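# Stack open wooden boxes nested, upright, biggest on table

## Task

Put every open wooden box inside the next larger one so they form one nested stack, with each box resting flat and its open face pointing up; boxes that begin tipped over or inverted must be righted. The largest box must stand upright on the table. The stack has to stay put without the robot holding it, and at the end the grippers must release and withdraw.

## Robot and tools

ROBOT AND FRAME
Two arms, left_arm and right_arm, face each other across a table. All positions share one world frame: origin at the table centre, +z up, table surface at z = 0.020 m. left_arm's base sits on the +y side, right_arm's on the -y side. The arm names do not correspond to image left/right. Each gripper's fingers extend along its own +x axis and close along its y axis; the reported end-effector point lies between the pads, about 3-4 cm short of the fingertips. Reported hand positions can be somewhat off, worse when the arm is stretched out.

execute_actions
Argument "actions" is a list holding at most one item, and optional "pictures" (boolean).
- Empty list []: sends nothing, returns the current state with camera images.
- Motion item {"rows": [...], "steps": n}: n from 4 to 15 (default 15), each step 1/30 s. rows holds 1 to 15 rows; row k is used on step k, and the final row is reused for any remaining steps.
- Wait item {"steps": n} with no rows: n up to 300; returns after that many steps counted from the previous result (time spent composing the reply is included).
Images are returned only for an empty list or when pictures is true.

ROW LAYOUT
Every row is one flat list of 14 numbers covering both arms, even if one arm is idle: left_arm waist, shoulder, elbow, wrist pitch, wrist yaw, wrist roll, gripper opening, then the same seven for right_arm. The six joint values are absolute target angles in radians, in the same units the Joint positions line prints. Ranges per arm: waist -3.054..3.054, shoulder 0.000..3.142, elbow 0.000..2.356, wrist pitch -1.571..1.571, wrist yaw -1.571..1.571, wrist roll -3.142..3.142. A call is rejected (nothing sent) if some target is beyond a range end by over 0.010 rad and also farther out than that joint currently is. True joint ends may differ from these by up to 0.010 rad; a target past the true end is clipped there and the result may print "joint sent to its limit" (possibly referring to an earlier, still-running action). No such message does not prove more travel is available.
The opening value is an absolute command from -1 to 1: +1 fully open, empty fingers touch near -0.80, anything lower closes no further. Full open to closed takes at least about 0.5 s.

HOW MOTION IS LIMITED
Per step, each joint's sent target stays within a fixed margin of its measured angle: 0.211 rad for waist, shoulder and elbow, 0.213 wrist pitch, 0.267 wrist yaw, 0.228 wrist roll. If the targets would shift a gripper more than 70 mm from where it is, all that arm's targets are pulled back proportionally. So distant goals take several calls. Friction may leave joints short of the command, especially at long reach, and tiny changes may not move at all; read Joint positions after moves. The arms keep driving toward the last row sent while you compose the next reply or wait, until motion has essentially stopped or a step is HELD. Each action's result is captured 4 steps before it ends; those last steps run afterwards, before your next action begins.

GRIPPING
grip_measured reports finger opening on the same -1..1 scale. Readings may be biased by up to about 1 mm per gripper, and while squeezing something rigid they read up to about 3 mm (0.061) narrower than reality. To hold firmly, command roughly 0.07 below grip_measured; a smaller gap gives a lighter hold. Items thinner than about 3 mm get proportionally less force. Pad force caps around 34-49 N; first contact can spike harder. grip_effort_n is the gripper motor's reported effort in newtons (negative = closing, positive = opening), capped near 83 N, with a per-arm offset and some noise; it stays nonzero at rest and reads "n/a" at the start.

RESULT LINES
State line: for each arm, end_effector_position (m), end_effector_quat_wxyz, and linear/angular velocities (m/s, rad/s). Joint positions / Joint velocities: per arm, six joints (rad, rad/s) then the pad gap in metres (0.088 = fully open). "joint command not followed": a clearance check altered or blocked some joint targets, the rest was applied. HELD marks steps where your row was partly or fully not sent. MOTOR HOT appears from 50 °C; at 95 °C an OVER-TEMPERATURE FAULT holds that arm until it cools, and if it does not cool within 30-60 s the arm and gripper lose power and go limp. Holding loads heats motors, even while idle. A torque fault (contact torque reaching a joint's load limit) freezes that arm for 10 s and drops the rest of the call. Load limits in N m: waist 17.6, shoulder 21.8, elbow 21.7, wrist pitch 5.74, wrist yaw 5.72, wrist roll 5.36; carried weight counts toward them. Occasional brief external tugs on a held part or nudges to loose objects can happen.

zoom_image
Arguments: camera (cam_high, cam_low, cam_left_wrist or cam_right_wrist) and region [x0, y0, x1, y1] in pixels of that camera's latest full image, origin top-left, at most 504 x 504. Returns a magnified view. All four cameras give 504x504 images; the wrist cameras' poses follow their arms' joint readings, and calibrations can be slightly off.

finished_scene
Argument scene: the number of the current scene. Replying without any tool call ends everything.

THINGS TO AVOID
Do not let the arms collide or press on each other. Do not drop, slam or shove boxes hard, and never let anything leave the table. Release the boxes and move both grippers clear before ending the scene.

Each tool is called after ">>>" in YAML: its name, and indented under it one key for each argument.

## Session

>>> execute_actions:
  actions: []

Scene clock: 0.00 s of 4500.00 s.
left_arm: end_effector_position=(-0.1057, +0.0343, +0.1563) grip_measured=+0.846 grip_effort_n=n/a end_effector_quat_wxyz=(+0.578, +0.015, +0.816, +0.012) end_effector_velocity=(-0.003, +0.001, -0.001) end_effector_angular_velocity=(+0.012, -0.005, +0.002) | right_arm: end_effector_position=(+0.3330, -0.2260, +0.2230) grip_measured=+0.838 grip_effort_n=n/a end_effector_quat_wxyz=(+0.029, +0.830, +0.001, -0.557) end_effector_velocity=(-0.003, -0.001, -0.003) end_effector_angular_velocity=(-0.001, +0.025, +0.005)
Joint positions: left_arm=[-0.067  2.151  1.795 -1.405  1.034 -1.1    0.08 ] | right_arm=[-0.593  1.912  1.278 -0.928  0.098 -2.169  0.08 ]
Joint velocities: left_arm=[-0.007 -0.002  0.002 -0.007 -0.007 -0.007 -0.   ] | right_arm=[-0.002  0.002 -0.002 -0.007 -0.022 -0.007 -0.   ]
Motor temperatures (°C, as the motors report them): left_arm=[25 24 28 26 26 25] | right_arm=[27 31 29 26 25 25]
Heat: left arm: hottest elbow 28 °C (+0.0 °C/min); right arm: hottest shoulder 31 °C (+0.0 °C/min).
camera_calibration (this result's frames):
cam_left_wrist: T_world_to_cam=[[-0.0493941, -0.997308, -0.0541925, 0.0537389], [-0.781087, 0.0047558, 0.624404, -0.14652], [-0.622466, 0.0731709, -0.779219, 0.127883], [0, 0, 0, 1]] pos_world=[-0.0321879, 0.0449338, 0.194049]
cam_right_wrist: T_world_to_cam=[[-0.0665906, 0.994948, -0.0751252, 0.27809], [0.776346, 0.0989619, 0.622489, -0.343704], [0.626779, -0.0168713, -0.779014, 0.0434989], [0, 0, 0, 1]] pos_world=[0.258087, -0.241937, 0.26873]

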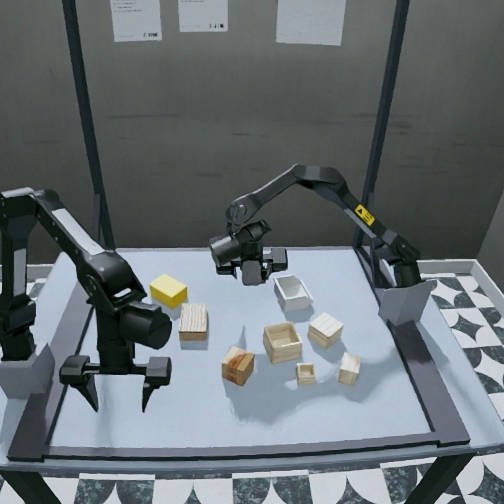

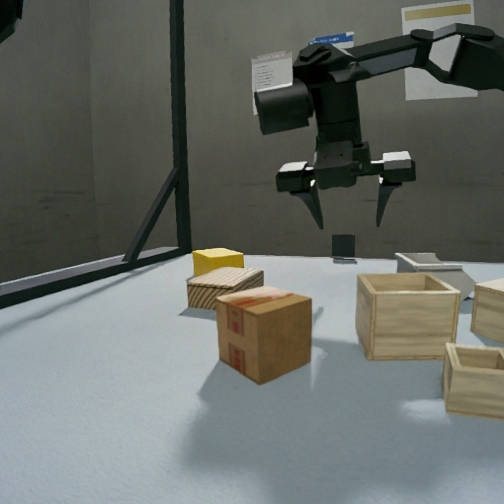

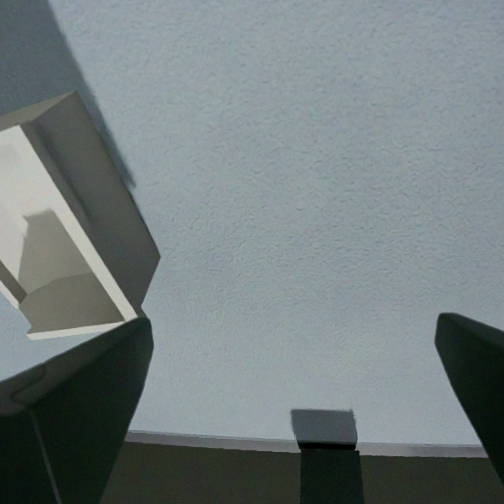

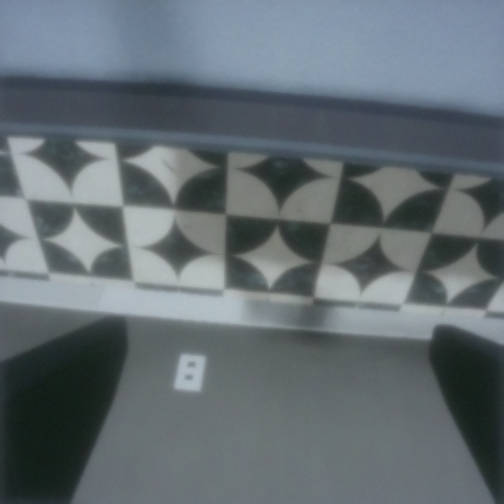

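>>> zoom_image:
  camera: "cam_high"
  region: [200,270,400,410]

Region (200, 270, 400, 410) of cam_high's 504x504 image, scaled by 2.520, with more detail than that image has; it fills the top 353 rows of this view, and the rest is white.

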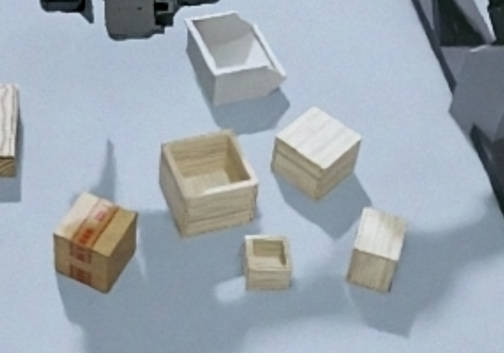

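>>> execute_actions:
  actions:
    - {"rows":[[0.1,1.9,1.4,-1.2,0.9,-0.6,0.9,-0.593,1.912,1.278,-0.928,0.098,-2.169,0.84]],"steps":15}

>>> execute_actions:
  actions:
    - {"rows":[[0.317,1.855,1.032,-1.019,0.685,0,0.9,-0.593,1.912,1.278,-0.928,0.098,-2.169,0.84]],"steps":15}

>>> execute_actions:
  actions:
    - {"steps":20}
  pictures: true

Scene clock: 2.47 s of 4500.00 s.
left_arm: end_effector_position=(-0.0559, +0.0872, +0.1883) grip_measured=+0.894 grip_effort_n=15.6 end_effector_quat_wxyz=(+0.637, +0.101, +0.745, -0.172) end_effector_velocity=(+0.015, +0.085, -0.086) end_effector_angular_velocity=(+0.192, +0.032, -0.300) | right_arm: end_effector_position=(+0.3330, -0.2260, +0.2230) grip_measured=+0.838 grip_effort_n=15.1 end_effector_quat_wxyz=(+0.029, +0.830, +0.001, -0.557) end_effector_velocity=(+0.000, +0.001, +0.000) end_effector_angular_velocity=(+0.008, +0.003, +0.008)
Joint positions: left_arm=[ 0.099  1.921  1.443 -1.214  0.91  -0.663  0.083] | right_arm=[-0.593  1.912  1.278 -0.928  0.098 -2.169  0.08 ]
Joint velocities: left_arm=[-0.071  0.002 -0.369  0.081 -0.066  0.447  0.001] | right_arm=[-0.002 -0.002 -0.002  0.007 -0.007 -0.007 -0.   ]
Motor temperatures (°C, as the motors report them): left_arm=[26 25 28 26 26 25] | right_arm=[27 31 29 27 25 25]
Heat: left arm: hottest elbow 28 °C (+0.0 °C/min); right arm: hottest shoulder 31 °C (+0.0 °C/min).
Steps of this call (steps 1 to 63: nothing new was sent; steps 64 to 74: the first 11 steps of this action). Readings (joint positions):
64: left_arm=[-0.063 2.137 1.777 -1.382 1.029 -1.079] | right_arm=[-0.593 1.912 1.278 -0.928 0.098 -2.169]
65: left_arm=[-0.050 2.105 1.731 -1.331 0.998 -1.024] | right_arm=[-0.593 1.912 1.278 -0.928 0.098 -2.169]
67: left_arm=[0.007 2.035 1.638 -1.282 0.955 -0.929] | right_arm=[-0.593 1.912 1.278 -0.928 0.098 -2.169]
71: left_arm=[0.098 1.930 1.495 -1.231 0.920 -0.740] | right_arm=[-0.593 1.912 1.278 -0.928 0.098 -2.169]
74: the state above

Scene clock: 2.97 s of 4500.00 s.
left_arm: end_effector_position=(+0.0260, +0.1878, +0.1714) grip_measured=+0.897 grip_effort_n=15.6 end_effector_quat_wxyz=(+0.668, +0.221, +0.673, -0.227) end_effector_velocity=(-0.003, +0.109, -0.070) end_effector_angular_velocity=(+0.202, +0.088, -1.077) | right_arm: end_effector_position=(+0.3330, -0.2260, +0.2230) grip_measured=+0.838 grip_effort_n=15.1 end_effector_quat_wxyz=(+0.029, +0.830, +0.001, -0.557) end_effector_velocity=(+0.002, -0.000, +0.001) end_effector_angular_velocity=(-0.005, -0.009, +0.019)
Joint positions: left_arm=[ 0.307  1.874  1.075 -1.04   0.702 -0.161  0.083] | right_arm=[-0.593  1.912  1.278 -0.928  0.098 -2.169  0.08 ]
Joint velocities: left_arm=[ 0.007 -0.002 -0.388  0.095 -0.081  1.267  0.   ] | right_arm=[-0.002 -0.002 -0.002  0.007  0.007 -0.022 -0.   ]
Motor temperatures (°C, as the motors report them): left_arm=[26 25 28 26 26 25] | right_arm=[27 31 29 27 25 25]
Heat: left arm: hottest elbow 28 °C (+0.0 °C/min); right arm: hottest shoulder 31 °C (+0.0 °C/min).
Steps of this call (steps 1 to 4: the last 4 steps of your previous action; steps 5 to 15: the first 11 steps of this action). Readings (joint positions):
5: left_arm=[0.099 1.915 1.401 -1.189 0.896 -0.603] | right_arm=[-0.593 1.912 1.278 -0.928 0.098 -2.169]
6: left_arm=[0.115 1.903 1.372 -1.154 0.863 -0.564] | right_arm=[-0.593 1.912 1.278 -0.928 0.098 -2.169]
8: left_arm=[0.176 1.885 1.308 -1.114 0.806 -0.491] | right_arm=[-0.593 1.912 1.278 -0.928 0.098 -2.169]
12: left_arm=[0.288 1.874 1.149 -1.056 0.725 -0.304] | right_arm=[-0.593 1.912 1.278 -0.928 0.098 -2.169]
15: the state above

Scene clock: 3.63 s of 4500.00 s.
left_arm: end_effector_position=(+0.0274, +0.1972, +0.1671) grip_measured=+0.897 grip_effort_n=15.6 end_effector_quat_wxyz=(+0.651, +0.274, +0.655, -0.271) end_effector_velocity=(-0.003, +0.000, -0.000) end_effector_angular_velocity=(+0.000, +0.010, -0.004) | right_arm: end_effector_position=(+0.3330, -0.2260, +0.2230) grip_measured=+0.838 grip_effort_n=15.6 end_effector_quat_wxyz=(+0.029, +0.830, +0.001, -0.557) end_effector_velocity=(+0.002, -0.004, +0.001) end_effector_angular_velocity=(-0.010, -0.002, -0.003)
Joint positions: left_arm=[ 0.313  1.866  1.038 -1.021  0.689 -0.004  0.083] | right_arm=[-0.593  1.912  1.278 -0.928  0.098 -2.169  0.08 ]
Joint velocities: left_arm=[-0.002 -0.002 -0.002 -0.007  0.007  0.007 -0.   ] | right_arm=[-0.007 -0.002 -0.002 -0.007  0.007 -0.007 -0.   ]
Motor temperatures (°C, as the motors report them): left_arm=[26 25 28 26 26 25] | right_arm=[27 31 29 27 25 25]
Heat: left arm: hottest elbow 28 °C (+0.0 °C/min); right arm: hottest shoulder 31 °C (+0.0 °C/min).
Kept back: nothing.
Steps of this call (steps 1 to 4: the last 4 steps of your previous action; steps 5 to 20: the robot went on to your last target). Readings (joint positions):
1: left_arm=[0.307 1.873 1.065 -1.035 0.701 -0.123] | right_arm=[-0.593 1.912 1.278 -0.928 0.098 -2.169]
2: left_arm=[0.307 1.871 1.059 -1.030 0.699 -0.094] | right_arm=[-0.593 1.912 1.278 -0.928 0.098 -2.169]
4: left_arm=[0.307 1.868 1.051 -1.026 0.695 -0.056] | right_arm=[-0.593 1.912 1.278 -0.928 0.098 -2.169]
8: left_arm=[0.311 1.866 1.042 -1.023 0.691 -0.021] | right_arm=[-0.593 1.912 1.278 -0.928 0.098 -2.169]
20: the state above
camera_calibration (this result's frames):
cam_left_wrist: T_world_to_cam=[[-0.732079, -0.680578, -0.0295619, 0.175494], [-0.648537, 0.683021, 0.335979, -0.139282], [-0.208469, 0.265135, -0.941405, 0.185207], [0, 0, 0, 1]] pos_world=[0.0767556, 0.165464, 0.226338]
cam_right_wrist: T_world_to_cam=[[-0.0665906, 0.994948, -0.0751252, 0.27809], [0.776346, 0.0989619, 0.622489, -0.343704], [0.626779, -0.0168713, -0.779014, 0.0434989], [0, 0, 0, 1]] pos_world=[0.258087, -0.241937, 0.26873]

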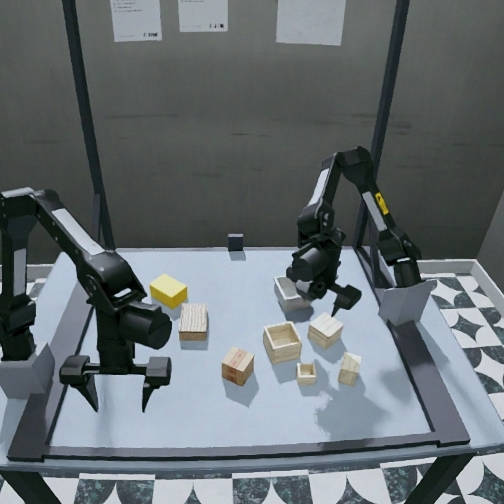

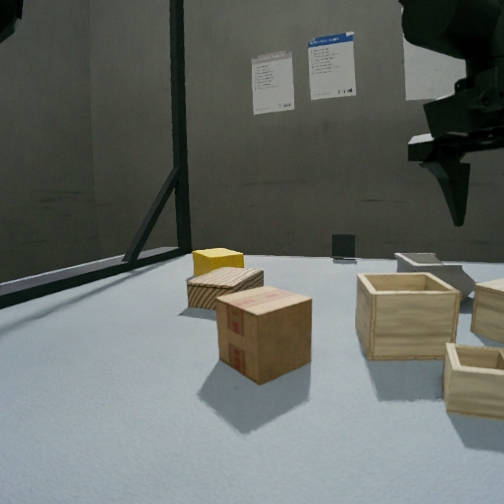

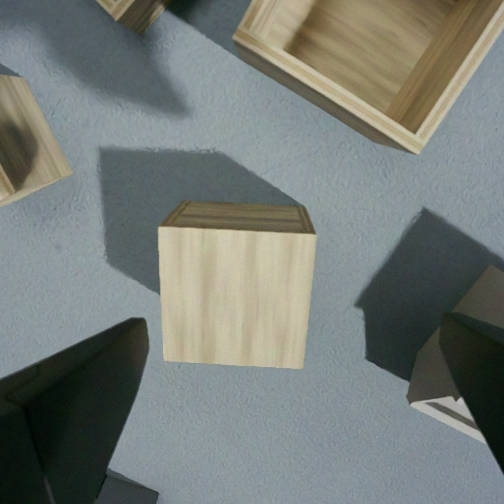

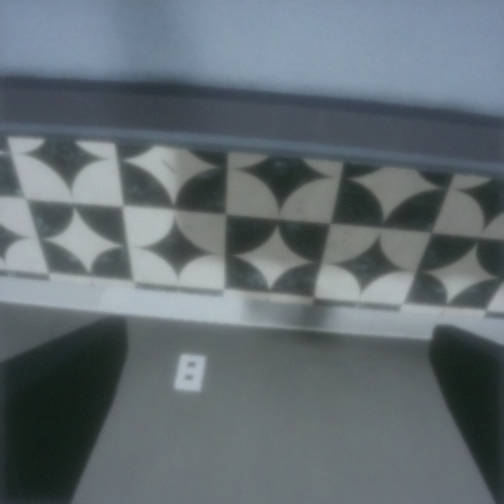

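>>> zoom_image:
  camera: "cam_left_wrist"
  region: [0,60,340,380]

Region (0, 60, 340, 380) of cam_left_wrist's 504x504 image, scaled by 1.482, with more detail than that image has; it fills the top 474 rows of this view, and the rest is white.

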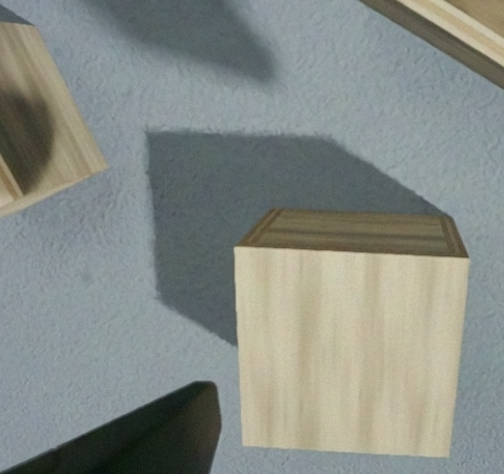

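>>> execute_actions:
  actions:
    - {"rows":[[0.317,1.855,1.032,-1.019,0.685,3.12,0.9,-0.593,1.912,1.278,-0.928,0.098,-2.169,0.84]],"steps":15}

>>> execute_actions:
  actions:
    - {"steps":45}
  pictures: true

Scene clock: 4.63 s of 4500.00 s.
left_arm: end_effector_position=(+0.0276, +0.1972, +0.1672) grip_measured=+0.897 grip_effort_n=15.6 end_effector_quat_wxyz=(+0.559, +0.431, +0.563, -0.430) end_effector_velocity=(-0.003, +0.003, -0.000) end_effector_angular_velocity=(+0.004, +0.027, -1.439) | right_arm: end_effector_position=(+0.3330, -0.2260, +0.2230) grip_measured=+0.838 grip_effort_n=14.7 end_effector_quat_wxyz=(+0.029, +0.830, +0.001, -0.557) end_effector_velocity=(-0.002, -0.002, +0.001) end_effector_angular_velocity=(-0.000, +0.008, +0.005)
Joint positions: left_arm=[ 0.313  1.866  1.037 -1.021  0.689  0.514  0.083] | right_arm=[-0.593  1.912  1.278 -0.928  0.098 -2.169  0.08 ]
Joint velocities: left_arm=[ 0.002  0.002 -0.002 -0.022  0.007  1.458 -0.   ] | right_arm=[-0.002 -0.007 -0.002 -0.007 -0.007 -0.007 -0.   ]
Motor temperatures (°C, as the motors report them): left_arm=[26 25 28 26 26 25] | right_arm=[27 31 29 27 25 25]
Heat: left arm: hottest elbow 28 °C (+0.0 °C/min); right arm: hottest shoulder 31 °C (+0.0 °C/min).
Steps of this call (steps 1 to 15: the robot went on to your last target; steps 16 to 19: nothing new was sent; steps 20 to 30: the first 11 steps of this action). Readings (joint positions):
20: left_arm=[0.313 1.866 1.038 -1.021 0.689 0.022] | right_arm=[-0.593 1.912 1.278 -0.928 0.098 -2.169]
21: left_arm=[0.313 1.866 1.037 -1.021 0.689 0.076] | right_arm=[-0.593 1.912 1.278 -0.928 0.098 -2.169]
23: left_arm=[0.313 1.866 1.037 -1.021 0.689 0.173] | right_arm=[-0.593 1.912 1.278 -0.928 0.098 -2.169]
27: left_arm=[0.313 1.866 1.037 -1.021 0.689 0.368] | right_arm=[-0.593 1.912 1.278 -0.928 0.098 -2.169]
30: the state above

Scene clock: 6.13 s of 4500.00 s.
left_arm: end_effector_position=(+0.0276, +0.1972, +0.1672) grip_measured=+0.897 grip_effort_n=15.1 end_effector_quat_wxyz=(+0.127, -0.695, +0.124, +0.697) end_effector_velocity=(-0.005, +0.002, +0.001) end_effector_angular_velocity=(+0.002, +0.022, -1.390) | right_arm: end_effector_position=(+0.3330, -0.2260, +0.2230) grip_measured=+0.838 grip_effort_n=16.0 end_effector_quat_wxyz=(+0.029, +0.830, +0.001, -0.557) end_effector_velocity=(-0.001, +0.002, -0.000) end_effector_angular_velocity=(+0.012, +0.002, -0.001)
Joint positions: left_arm=[ 0.313  1.866  1.037 -1.021  0.689  2.704  0.083] | right_arm=[-0.593  1.912  1.278 -0.928  0.098 -2.169  0.08 ]
Joint velocities: left_arm=[-0.002 -0.007 -0.002 -0.022  0.007  1.399  0.   ] | right_arm=[ 0.002 -0.002 -0.002  0.007 -0.007  0.007 -0.   ]
Motor temperatures (°C, as the motors report them): left_arm=[26 25 28 26 26 25] | right_arm=[27 32 29 27 25 25]
Heat: left arm: hottest elbow 28 °C (+0.0 °C/min); right arm: hottest shoulder 32 °C (+9.8 °C/min).
Kept back: nothing.
Steps of this call (steps 1 to 4: the last 4 steps of your previous action; steps 5 to 45: the robot went on to your last target). Readings (joint positions):
1: left_arm=[0.313 1.866 1.037 -1.021 0.689 0.563] | right_arm=[-0.593 1.912 1.278 -0.928 0.098 -2.169]
2: left_arm=[0.313 1.866 1.037 -1.021 0.689 0.612] | right_arm=[-0.593 1.912 1.278 -0.928 0.098 -2.169]
4: left_arm=[0.313 1.866 1.037 -1.021 0.689 0.709] | right_arm=[-0.593 1.912 1.278 -0.928 0.098 -2.169]
8: left_arm=[0.313 1.866 1.037 -1.021 0.689 0.903] | right_arm=[-0.593 1.912 1.278 -0.928 0.098 -2.169]
45: the state above
camera_calibration (this result's frames):
cam_left_wrist: T_world_to_cam=[[0.378082, 0.925445, -0.0246108, -0.172546], [0.878354, -0.350191, 0.325361, 0.0242489], [0.292485, -0.14463, -0.94527, 0.252955], [0, 0, 0, 1]] pos_world=[-0.0300483, 0.204759, 0.226975]
cam_right_wrist: T_world_to_cam=[[-0.0665906, 0.994948, -0.0751252, 0.27809], [0.776346, 0.0989619, 0.622489, -0.343704], [0.626779, -0.0168713, -0.779014, 0.0434989], [0, 0, 0, 1]] pos_world=[0.258087, -0.241937, 0.26873]

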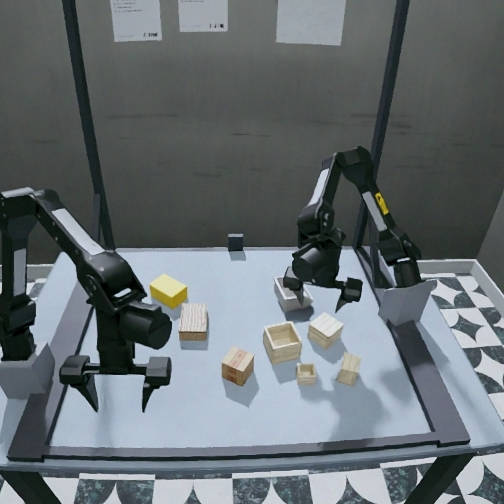

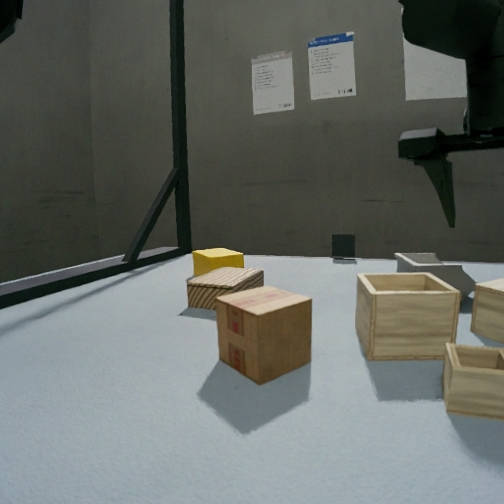

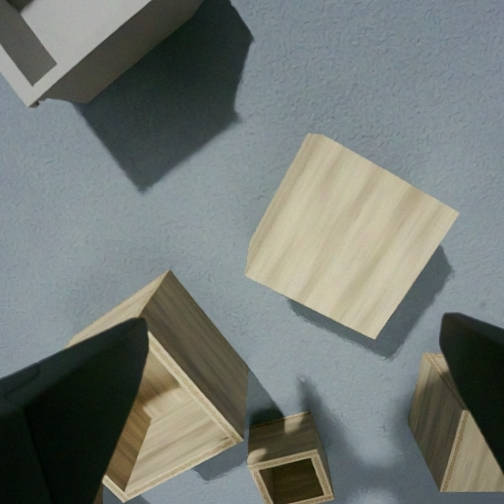

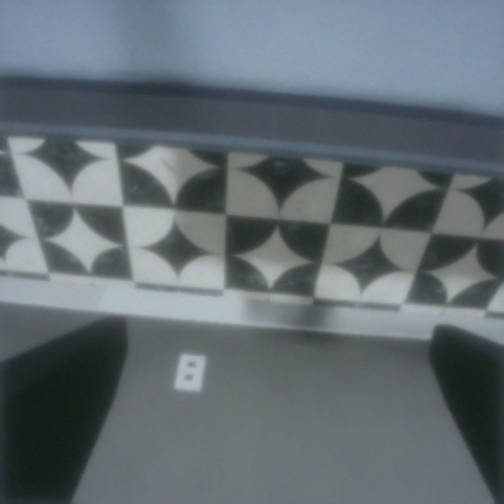

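>>> execute_actions:
  actions:
    - {"rows":[[0.191,1.904,0.90,-0.735,0.713,3.0,0.9,-0.593,1.912,1.278,-0.928,0.098,-2.169,0.84]],"steps":15}

>>> execute_actions:
  actions:
    - {"rows":[[0.083,1.978,0.822,-0.488,0.726,2.83,0.9,-0.593,1.912,1.278,-0.928,0.098,-2.169,0.84]],"steps":15}
  pictures: true

Scene clock: 9.30 s of 4500.00 s.
left_arm: end_effector_position=(+0.0271, +0.1963, +0.1185) grip_measured=+0.897 grip_effort_n=14.7 end_effector_quat_wxyz=(-0.284, +0.651, -0.281, -0.645) end_effector_velocity=(+0.008, -0.012, -0.006) end_effector_angular_velocity=(-0.067, -0.042, -0.033) | right_arm: end_effector_position=(+0.3330, -0.2260, +0.2230) grip_measured=+0.838 grip_effort_n=14.7 end_effector_quat_wxyz=(+0.029, +0.830, +0.001, -0.557) end_effector_velocity=(-0.000, -0.002, +0.002) end_effector_angular_velocity=(+0.001, +0.008, +0.000)
Joint positions: left_arm=[ 0.196  1.895  0.912 -0.755  0.707  3.01   0.083] | right_arm=[-0.593  1.912  1.278 -0.928  0.098 -2.169  0.08 ]
Joint velocities: left_arm=[-0.012 -0.007 -0.032  0.139  0.007 -0.051 -0.   ] | right_arm=[-0.007 -0.007 -0.002 -0.007 -0.007 -0.007  0.   ]
Motor temperatures (°C, as the motors report them): left_arm=[27 26 28 26 26 25] | right_arm=[27 32 30 27 25 25]
Heat: left arm: hottest elbow 28 °C (+0.0 °C/min); right arm: hottest shoulder 32 °C (+6.5 °C/min).
Steps of this call (steps 1 to 45: the robot went on to your last target; steps 46 to 84: nothing new was sent; steps 85 to 95: the first 11 steps of this action). Readings (joint positions):
85: left_arm=[0.309 1.866 1.025 -0.997 0.689 3.104] | right_arm=[-0.593 1.912 1.278 -0.928 0.098 -2.169]
86: left_arm=[0.292 1.865 1.001 -0.939 0.691 3.081] | right_arm=[-0.593 1.912 1.278 -0.928 0.098 -2.169]
88: left_arm=[0.244 1.877 0.959 -0.861 0.699 3.048] | right_arm=[-0.593 1.912 1.278 -0.928 0.098 -2.169]
92: left_arm=[0.199 1.895 0.917 -0.780 0.705 3.018] | right_arm=[-0.593 1.912 1.278 -0.928 0.098 -2.169]
95: the state above

Scene clock: 9.80 s of 4500.00 s.
left_arm: end_effector_position=(+0.0485, +0.1718, +0.0995) grip_measured=+0.898 grip_effort_n=11.9 end_effector_quat_wxyz=(-0.268, +0.691, -0.302, -0.600) end_effector_velocity=(-0.201, -0.005, -0.070) end_effector_angular_velocity=(-0.183, +1.232, +0.526) | right_arm: end_effector_position=(+0.3330, -0.2260, +0.2230) grip_measured=+0.838 grip_effort_n=15.1 end_effector_quat_wxyz=(+0.029, +0.830, +0.001, -0.557) end_effector_velocity=(-0.003, -0.004, -0.001) end_effector_angular_velocity=(-0.008, +0.031, -0.002)
Joint positions: left_arm=[ 0.152  1.935  0.877 -0.475  0.683  2.855  0.083] | right_arm=[-0.593  1.912  1.278 -0.928  0.098 -2.169  0.08 ]
Joint velocities: left_arm=[-0.159  0.076 -0.042 -0.271  1.106 -0.535 -0.   ] | right_arm=[-0.007 -0.002 -0.002 -0.022 -0.022 -0.007 -0.   ]
Motor temperatures (°C, as the motors report them): left_arm=[27 26 28 26 26 25] | right_arm=[27 32 30 27 25 25]
Heat: left arm: hottest elbow 28 °C (+0.0 °C/min); right arm: hottest shoulder 32 °C (+6.1 °C/min).
Steps of this call (steps 1 to 4: the last 4 steps of your previous action; steps 5 to 15: the first 11 steps of this action). Readings (joint positions):
5: left_arm=[0.190 1.900 0.899 -0.722 0.709 2.985] | right_arm=[-0.593 1.912 1.278 -0.928 0.098 -2.169]
6: left_arm=[0.174 1.908 0.885 -0.667 0.711 2.947] | right_arm=[-0.593 1.912 1.278 -0.928 0.098 -2.169]
8: left_arm=[0.167 1.911 0.878 -0.596 0.687 2.899] | right_arm=[-0.593 1.912 1.278 -0.928 0.098 -2.169]
12: left_arm=[0.157 1.929 0.877 -0.496 0.679 2.869] | right_arm=[-0.593 1.912 1.278 -0.928 0.098 -2.169]
15: the state above
camera_calibration (this result's frames):
cam_left_wrist: T_world_to_cam=[[0.762028, 0.647367, -0.0151741, -0.130407], [0.581595, -0.673928, 0.455597, 0.0759993], [0.284712, -0.356002, -0.890057, 0.210285], [0, 0, 0, 1]] pos_world=[-0.00469805, 0.210501, 0.150562]
cam_right_wrist: T_world_to_cam=[[-0.0665906, 0.994948, -0.0751252, 0.27809], [0.776346, 0.0989619, 0.622489, -0.343704], [0.626779, -0.0168713, -0.779014, 0.0434989], [0, 0, 0, 1]] pos_world=[0.258087, -0.241937, 0.26873]

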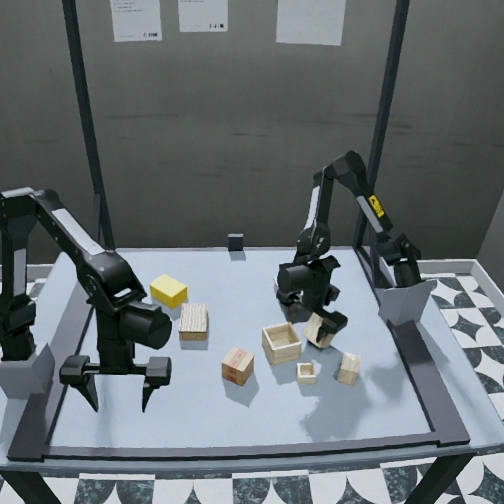

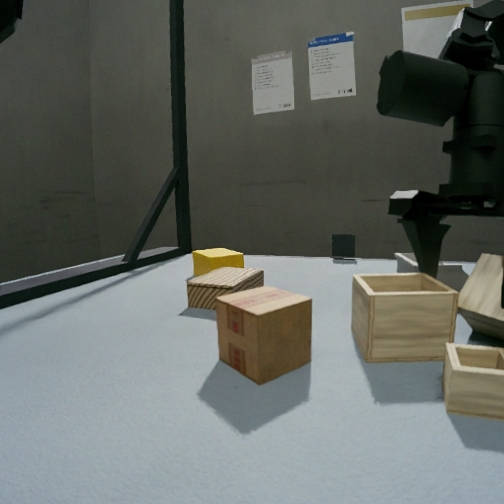

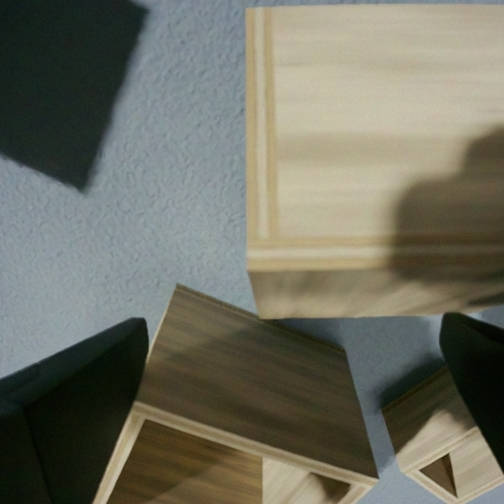

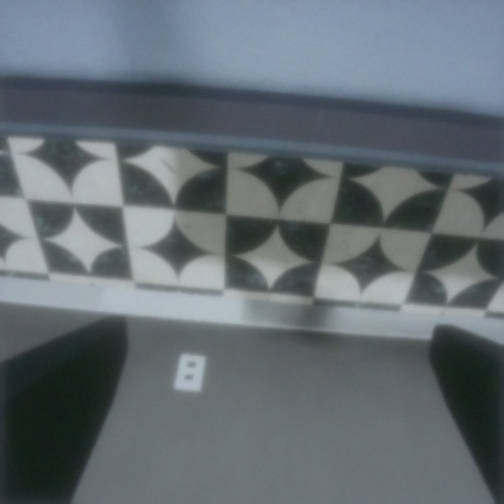

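>>> execute_actions:
  actions:
    - {"rows":[[0.191,1.88,0.93,-0.78,0.713,3.0,0.9,-0.593,1.912,1.278,-0.928,0.098,-2.169,0.84]],"steps":15}

>>> execute_actions:
  actions:
    - {"steps":10}
  pictures: true

Scene clock: 10.30 s of 4500.00 s.
left_arm: end_effector_position=(+0.0227, +0.1923, +0.1184) grip_measured=+0.898 grip_effort_n=11.9 end_effector_quat_wxyz=(-0.280, +0.650, -0.280, -0.648) end_effector_velocity=(-0.014, +0.029, -0.000) end_effector_angular_velocity=(+0.127, +0.042, +0.043) | right_arm: end_effector_position=(+0.3330, -0.2260, +0.2230) grip_measured=+0.838 grip_effort_n=15.1 end_effector_quat_wxyz=(+0.029, +0.830, +0.001, -0.557) end_effector_velocity=(-0.006, -0.003, -0.004) end_effector_angular_velocity=(-0.015, +0.033, +0.006)
Joint positions: left_arm=[ 0.183  1.89   0.921 -0.76   0.717  2.987  0.083] | right_arm=[-0.593  1.912  1.278 -0.928  0.098 -2.169  0.08 ]
Joint velocities: left_arm=[-0.002 -0.002 -0.002 -0.168 -0.037  0.066  0.   ] | right_arm=[ 0.002  0.002 -0.002 -0.022 -0.022 -0.007 -0.   ]
Motor temperatures (°C, as the motors report them): left_arm=[27 26 28 26 26 25] | right_arm=[27 32 30 27 25 25]
Heat: left arm: hottest elbow 28 °C (+0.0 °C/min); right arm: hottest shoulder 32 °C (+5.8 °C/min).
Steps of this call (steps 1 to 4: the last 4 steps of your previous action; steps 5 to 15: the first 11 steps of this action). Readings (joint positions):
5: left_arm=[0.081 1.972 0.829 -0.520 0.723 2.854] | right_arm=[-0.593 1.912 1.278 -0.928 0.098 -2.169]
6: left_arm=[0.095 1.967 0.843 -0.576 0.723 2.888] | right_arm=[-0.593 1.912 1.278 -0.928 0.098 -2.169]
8: left_arm=[0.139 1.938 0.874 -0.654 0.720 2.933] | right_arm=[-0.593 1.912 1.278 -0.928 0.098 -2.169]
12: left_arm=[0.181 1.893 0.918 -0.734 0.720 2.976] | right_arm=[-0.593 1.912 1.278 -0.928 0.098 -2.169]
15: the state above

Scene clock: 10.63 s of 4500.00 s.
left_arm: end_effector_position=(+0.0218, +0.1945, +0.1192) grip_measured=+0.898 grip_effort_n=11.9 end_effector_quat_wxyz=(-0.280, +0.648, -0.277, -0.652) end_effector_velocity=(-0.003, +0.002, +0.001) end_effector_angular_velocity=(+0.005, +0.013, +0.006) | right_arm: end_effector_position=(+0.3330, -0.2260, +0.2230) grip_measured=+0.838 grip_effort_n=15.1 end_effector_quat_wxyz=(+0.029, +0.830, +0.001, -0.557) end_effector_velocity=(-0.001, -0.002, -0.000) end_effector_angular_velocity=(-0.004, +0.010, +0.004)
Joint positions: left_arm=[ 0.186  1.89   0.922 -0.777  0.717  2.996  0.083] | right_arm=[-0.593  1.912  1.278 -0.928  0.098 -2.169  0.08 ]
Joint velocities: left_arm=[ 0.002 -0.002  0.002 -0.022  0.007  0.007 -0.   ] | right_arm=[-0.002 -0.002 -0.002 -0.007 -0.007 -0.007 -0.   ]
Motor temperatures (°C, as the motors report them): left_arm=[27 26 28 26 26 25] | right_arm=[27 32 30 27 25 25]
Heat: left arm: hottest elbow 28 °C (+0.0 °C/min); right arm: hottest shoulder 32 °C (+5.6 °C/min).
Kept back: nothing.
Steps of this call (steps 1 to 4: the last 4 steps of your previous action; steps 5 to 10: the robot went on to your last target). Readings (joint positions):
1: left_arm=[0.183 1.890 0.921 -0.766 0.717 2.990] | right_arm=[-0.593 1.912 1.278 -0.928 0.098 -2.169]
2: left_arm=[0.184 1.890 0.921 -0.768 0.717 2.992] | right_arm=[-0.593 1.912 1.278 -0.928 0.098 -2.169]
4: left_arm=[0.184 1.890 0.922 -0.772 0.717 2.994] | right_arm=[-0.593 1.912 1.278 -0.928 0.098 -2.169]
8: left_arm=[0.186 1.890 0.922 -0.776 0.717 2.996] | right_arm=[-0.593 1.912 1.278 -0.928 0.098 -2.169]
10: the state above
camera_calibration (this result's frames):
cam_left_wrist: T_world_to_cam=[[0.745179, 0.666343, -0.0263714, -0.126422], [0.637056, -0.699622, 0.323556, 0.117347], [0.197149, -0.257907, -0.945841, 0.233021], [0, 0, 0, 1]] pos_world=[-0.0264896, 0.226437, 0.179098]
cam_right_wrist: T_world_to_cam=[[-0.0665906, 0.994948, -0.0751252, 0.27809], [0.776346, 0.0989619, 0.622489, -0.343704], [0.626779, -0.0168713, -0.779014, 0.0434989], [0, 0, 0, 1]] pos_world=[0.258087, -0.241937, 0.26873]

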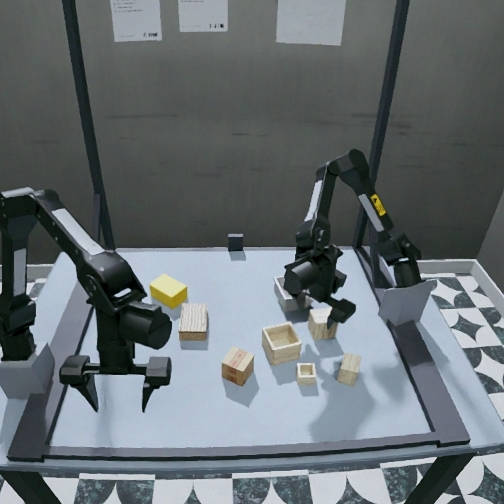

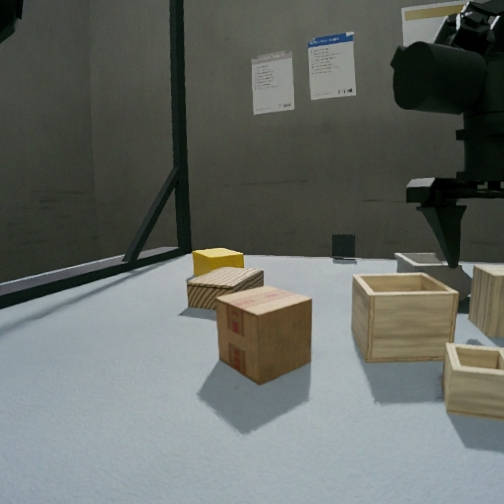

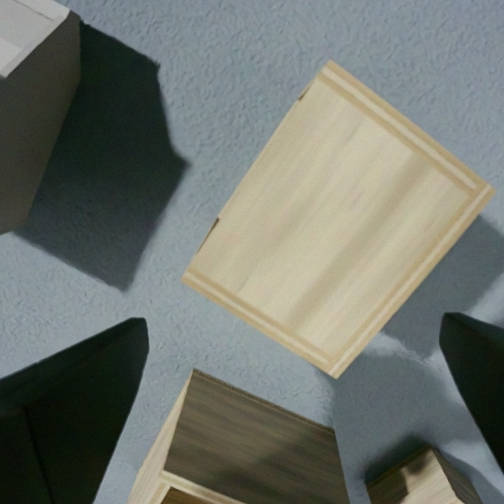

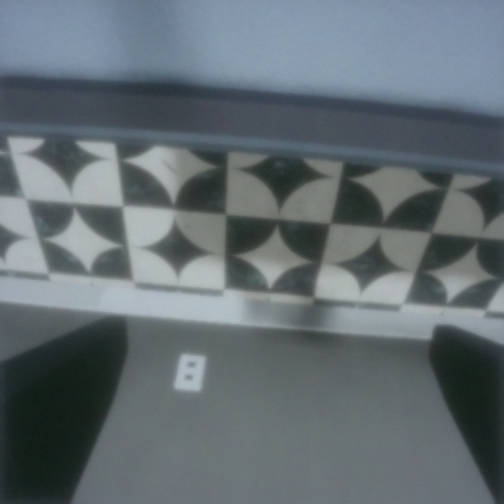

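>>> execute_actions:
  actions:
    - {"rows":[[-0.262,1.526,0.727,-0.648,-0.074,1.35,0.9,-0.593,1.912,1.278,-0.928,0.098,-2.169,0.84]],"steps":15}

>>> execute_actions:
  actions:
    - {"steps":30}
  pictures: true

Scene clock: 12.17 s of 4500.00 s.
left_arm: end_effector_position=(-0.0102, +0.2169, +0.1090) grip_measured=+0.898 grip_effort_n=11.9 end_effector_quat_wxyz=(-0.388, +0.790, -0.142, -0.453) end_effector_velocity=(+0.097, +0.032, +0.084) end_effector_angular_velocity=(-0.435, -1.614, +0.741) | right_arm: end_effector_position=(+0.3330, -0.2260, +0.2230) grip_measured=+0.838 grip_effort_n=15.1 end_effector_quat_wxyz=(+0.029, +0.830, +0.001, -0.557) end_effector_velocity=(-0.001, -0.002, -0.000) end_effector_angular_velocity=(-0.010, +0.011, +0.017)
Joint positions: left_arm=[-0.22   1.559  0.747 -0.656  0.118  2.483  0.083] | right_arm=[-0.593  1.912  1.278 -0.928  0.098 -2.169  0.08 ]
Joint velocities: left_arm=[-0.393 -0.208 -0.115  0.007 -1.531 -1.458  0.   ] | right_arm=[-0.002 -0.002 -0.002 -0.007 -0.007 -0.022 -0.   ]
Motor temperatures (°C, as the motors report them): left_arm=[27 26 28 26 26 25] | right_arm=[28 32 30 27 25 25]
Heat: left arm: hottest elbow 28 °C (+0.0 °C/min); right arm: hottest shoulder 32 °C (+4.9 °C/min).
Steps of this call (steps 1 to 30: the robot went on to your last target; steps 31 to 35: nothing new was sent; steps 36 to 46: the first 11 steps of this action). Readings (joint positions):
36: left_arm=[0.179 1.874 0.907 -0.758 0.690 2.970] | right_arm=[-0.593 1.912 1.278 -0.928 0.098 -2.169]
37: left_arm=[0.146 1.838 0.871 -0.720 0.614 2.920] | right_arm=[-0.593 1.912 1.278 -0.928 0.098 -2.169]
39: left_arm=[0.048 1.746 0.806 -0.707 0.508 2.823] | right_arm=[-0.593 1.912 1.278 -0.928 0.098 -2.169]
43: left_arm=[-0.142 1.602 0.757 -0.666 0.283 2.628] | right_arm=[-0.593 1.912 1.278 -0.928 0.098 -2.169]
46: the state above

Scene clock: 13.17 s of 4500.00 s.
left_arm: end_effector_position=(+0.0024, +0.2192, +0.1218) grip_measured=+0.898 grip_effort_n=11.4 end_effector_quat_wxyz=(+0.073, +0.917, +0.097, -0.380) end_effector_velocity=(+0.002, +0.001, +0.002) end_effector_angular_velocity=(-0.057, -0.033, +0.069) | right_arm: end_effector_position=(+0.3330, -0.2260, +0.2230) grip_measured=+0.838 grip_effort_n=14.2 end_effector_quat_wxyz=(+0.029, +0.830, +0.001, -0.557) end_effector_velocity=(-0.005, -0.003, -0.002) end_effector_angular_velocity=(-0.009, +0.030, +0.003)
Joint positions: left_arm=[-0.261  1.536  0.732 -0.65  -0.069  1.363  0.083] | right_arm=[-0.593  1.912  1.278 -0.928  0.098 -2.169  0.08 ]
Joint velocities: left_arm=[-0.002  0.002  0.002 -0.007 -0.022 -0.095 -0.   ] | right_arm=[-0.002 -0.002 -0.002 -0.022 -0.022 -0.007 -0.   ]
Motor temperatures (°C, as the motors report them): left_arm=[27 26 28 26 26 25] | right_arm=[28 33 30 27 25 25]
Heat: left arm: hottest elbow 28 °C (+0.0 °C/min); right arm: hottest shoulder 33 °C (+9.1 °C/min).
Kept back: nothing.
Steps of this call (steps 1 to 4: the last 4 steps of your previous action; steps 5 to 30: the robot went on to your last target). Readings (joint positions):
1: left_arm=[-0.230 1.553 0.743 -0.655 0.071 2.435] | right_arm=[-0.593 1.912 1.278 -0.928 0.098 -2.169]
2: left_arm=[-0.237 1.550 0.740 -0.655 0.036 2.386] | right_arm=[-0.593 1.912 1.278 -0.928 0.098 -2.169]
4: left_arm=[-0.245 1.546 0.735 -0.653 -0.009 2.289] | right_arm=[-0.593 1.912 1.278 -0.928 0.098 -2.169]
8: left_arm=[-0.255 1.539 0.733 -0.650 -0.049 2.094] | right_arm=[-0.593 1.912 1.278 -0.928 0.098 -2.169]
30: the state above
camera_calibration (this result's frames):
cam_left_wrist: T_world_to_cam=[[-0.192268, 0.97957, -0.0589627, -0.190758], [0.421154, 0.136634, 0.896638, -0.106376], [0.886376, 0.147562, -0.43882, 0.0933624], [0, 0, 0, 1]] pos_world=[-0.0746302, 0.187618, 0.125102]
cam_right_wrist: T_world_to_cam=[[-0.0665906, 0.994948, -0.0751252, 0.27809], [0.776346, 0.0989619, 0.622489, -0.343704], [0.626779, -0.0168713, -0.779014, 0.0434989], [0, 0, 0, 1]] pos_world=[0.258087, -0.241937, 0.26873]

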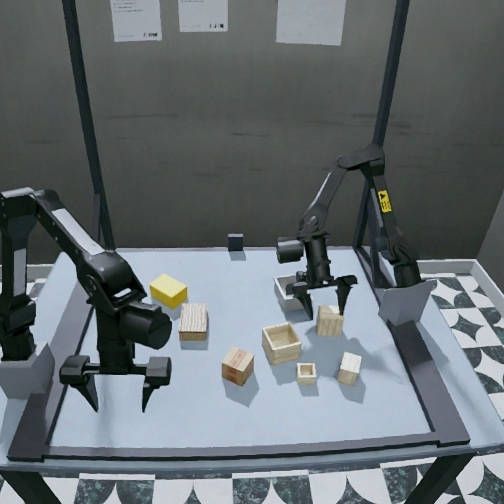

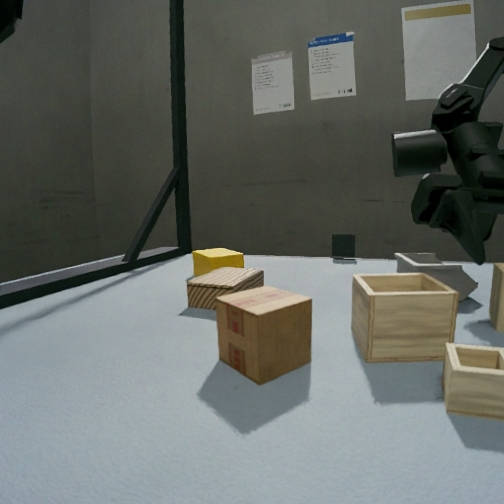

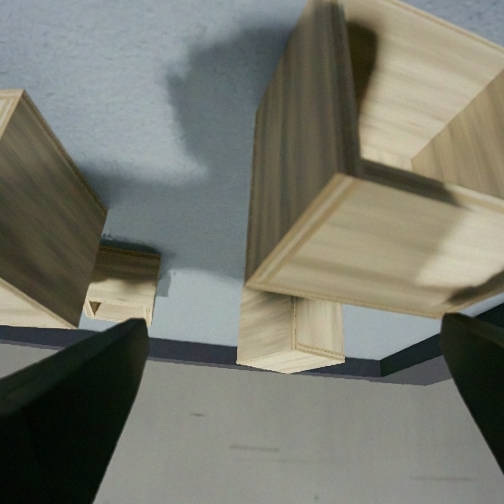

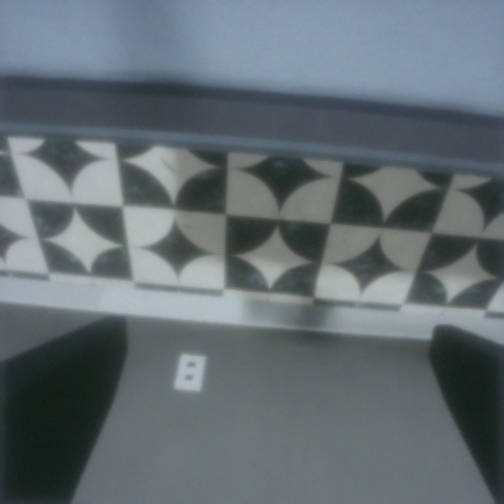

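>>> execute_actions:
  actions:
    - {"rows":[[-0.276,1.437,0.634,-0.647,-0.074,1.35,0.9,-0.593,1.912,1.278,-0.928,0.098,-2.169,0.84]],"steps":15}
  pictures: true

Scene clock: 13.83 s of 4500.00 s.
left_arm: end_effector_position=(-0.0018, +0.2426, +0.1221) grip_measured=+0.898 grip_effort_n=11.9 end_effector_quat_wxyz=(+0.072, +0.917, +0.097, -0.380) end_effector_velocity=(-0.002, +0.010, +0.003) end_effector_angular_velocity=(-0.005, -0.008, +0.001) | right_arm: end_effector_position=(+0.3330, -0.2260, +0.2230) grip_measured=+0.838 grip_effort_n=15.1 end_effector_quat_wxyz=(+0.029, +0.830, +0.001, -0.557) end_effector_velocity=(-0.002, -0.001, -0.004) end_effector_angular_velocity=(-0.025, +0.016, +0.033)
Joint positions: left_arm=[-0.274  1.451  0.643 -0.649 -0.07   1.353  0.083] | right_arm=[-0.593  1.912  1.278 -0.928  0.098 -2.169  0.08 ]
Joint velocities: left_arm=[-0.002 -0.046 -0.037 -0.007 -0.007 -0.007 -0.   ] | right_arm=[ 0.002  0.007 -0.002 -0.007 -0.007 -0.037 -0.   ]
Motor temperatures (°C, as the motors report them): left_arm=[27 26 28 26 26 25] | right_arm=[28 33 30 27 25 25]
Heat: left arm: hottest elbow 28 °C (+0.0 °C/min); right arm: hottest shoulder 33 °C (+8.7 °C/min).
Steps of this call (steps 1 to 9: the robot went on to your last target; steps 10 to 20: the first 11 steps of this action). Readings (joint positions):
10: left_arm=[-0.261 1.529 0.724 -0.644 -0.070 1.354] | right_arm=[-0.593 1.912 1.278 -0.928 0.098 -2.169]
11: left_arm=[-0.264 1.513 0.706 -0.639 -0.070 1.353] | right_arm=[-0.593 1.912 1.278 -0.928 0.098 -2.169]
13: left_arm=[-0.269 1.478 0.674 -0.650 -0.070 1.353] | right_arm=[-0.593 1.912 1.278 -0.928 0.098 -2.169]
17: left_arm=[-0.273 1.457 0.648 -0.650 -0.070 1.353] | right_arm=[-0.593 1.912 1.278 -0.928 0.098 -2.169]
20: the state above
camera_calibration (this result's frames):
cam_left_wrist: T_world_to_cam=[[-0.192138, 0.979783, -0.0557459, -0.214985], [0.421742, 0.133729, 0.8968, -0.107398], [0.886124, 0.148799, -0.438911, 0.0935466], [0, 0, 0, 1]] pos_world=[-0.0789065, 0.211082, 0.125389]
cam_right_wrist: T_world_to_cam=[[-0.0665906, 0.994948, -0.0751252, 0.27809], [0.776346, 0.0989619, 0.622489, -0.343704], [0.626779, -0.0168713, -0.779014, 0.0434989], [0, 0, 0, 1]] pos_world=[0.258087, -0.241937, 0.26873]

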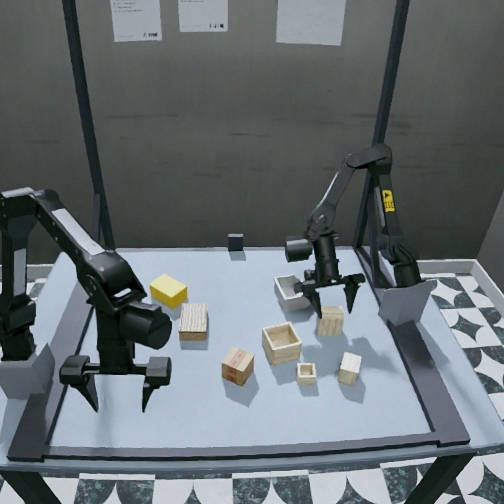

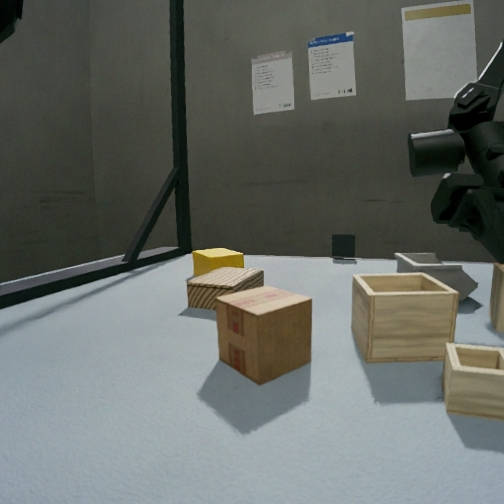

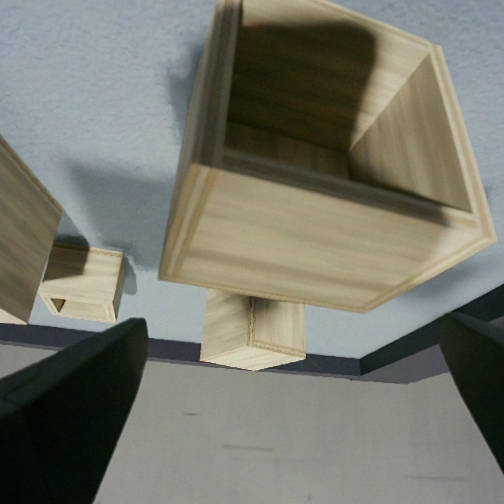

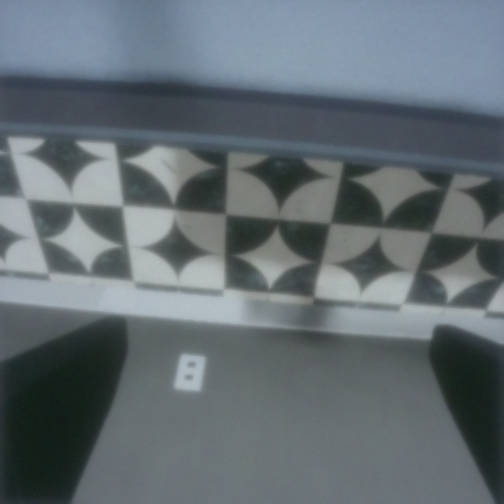

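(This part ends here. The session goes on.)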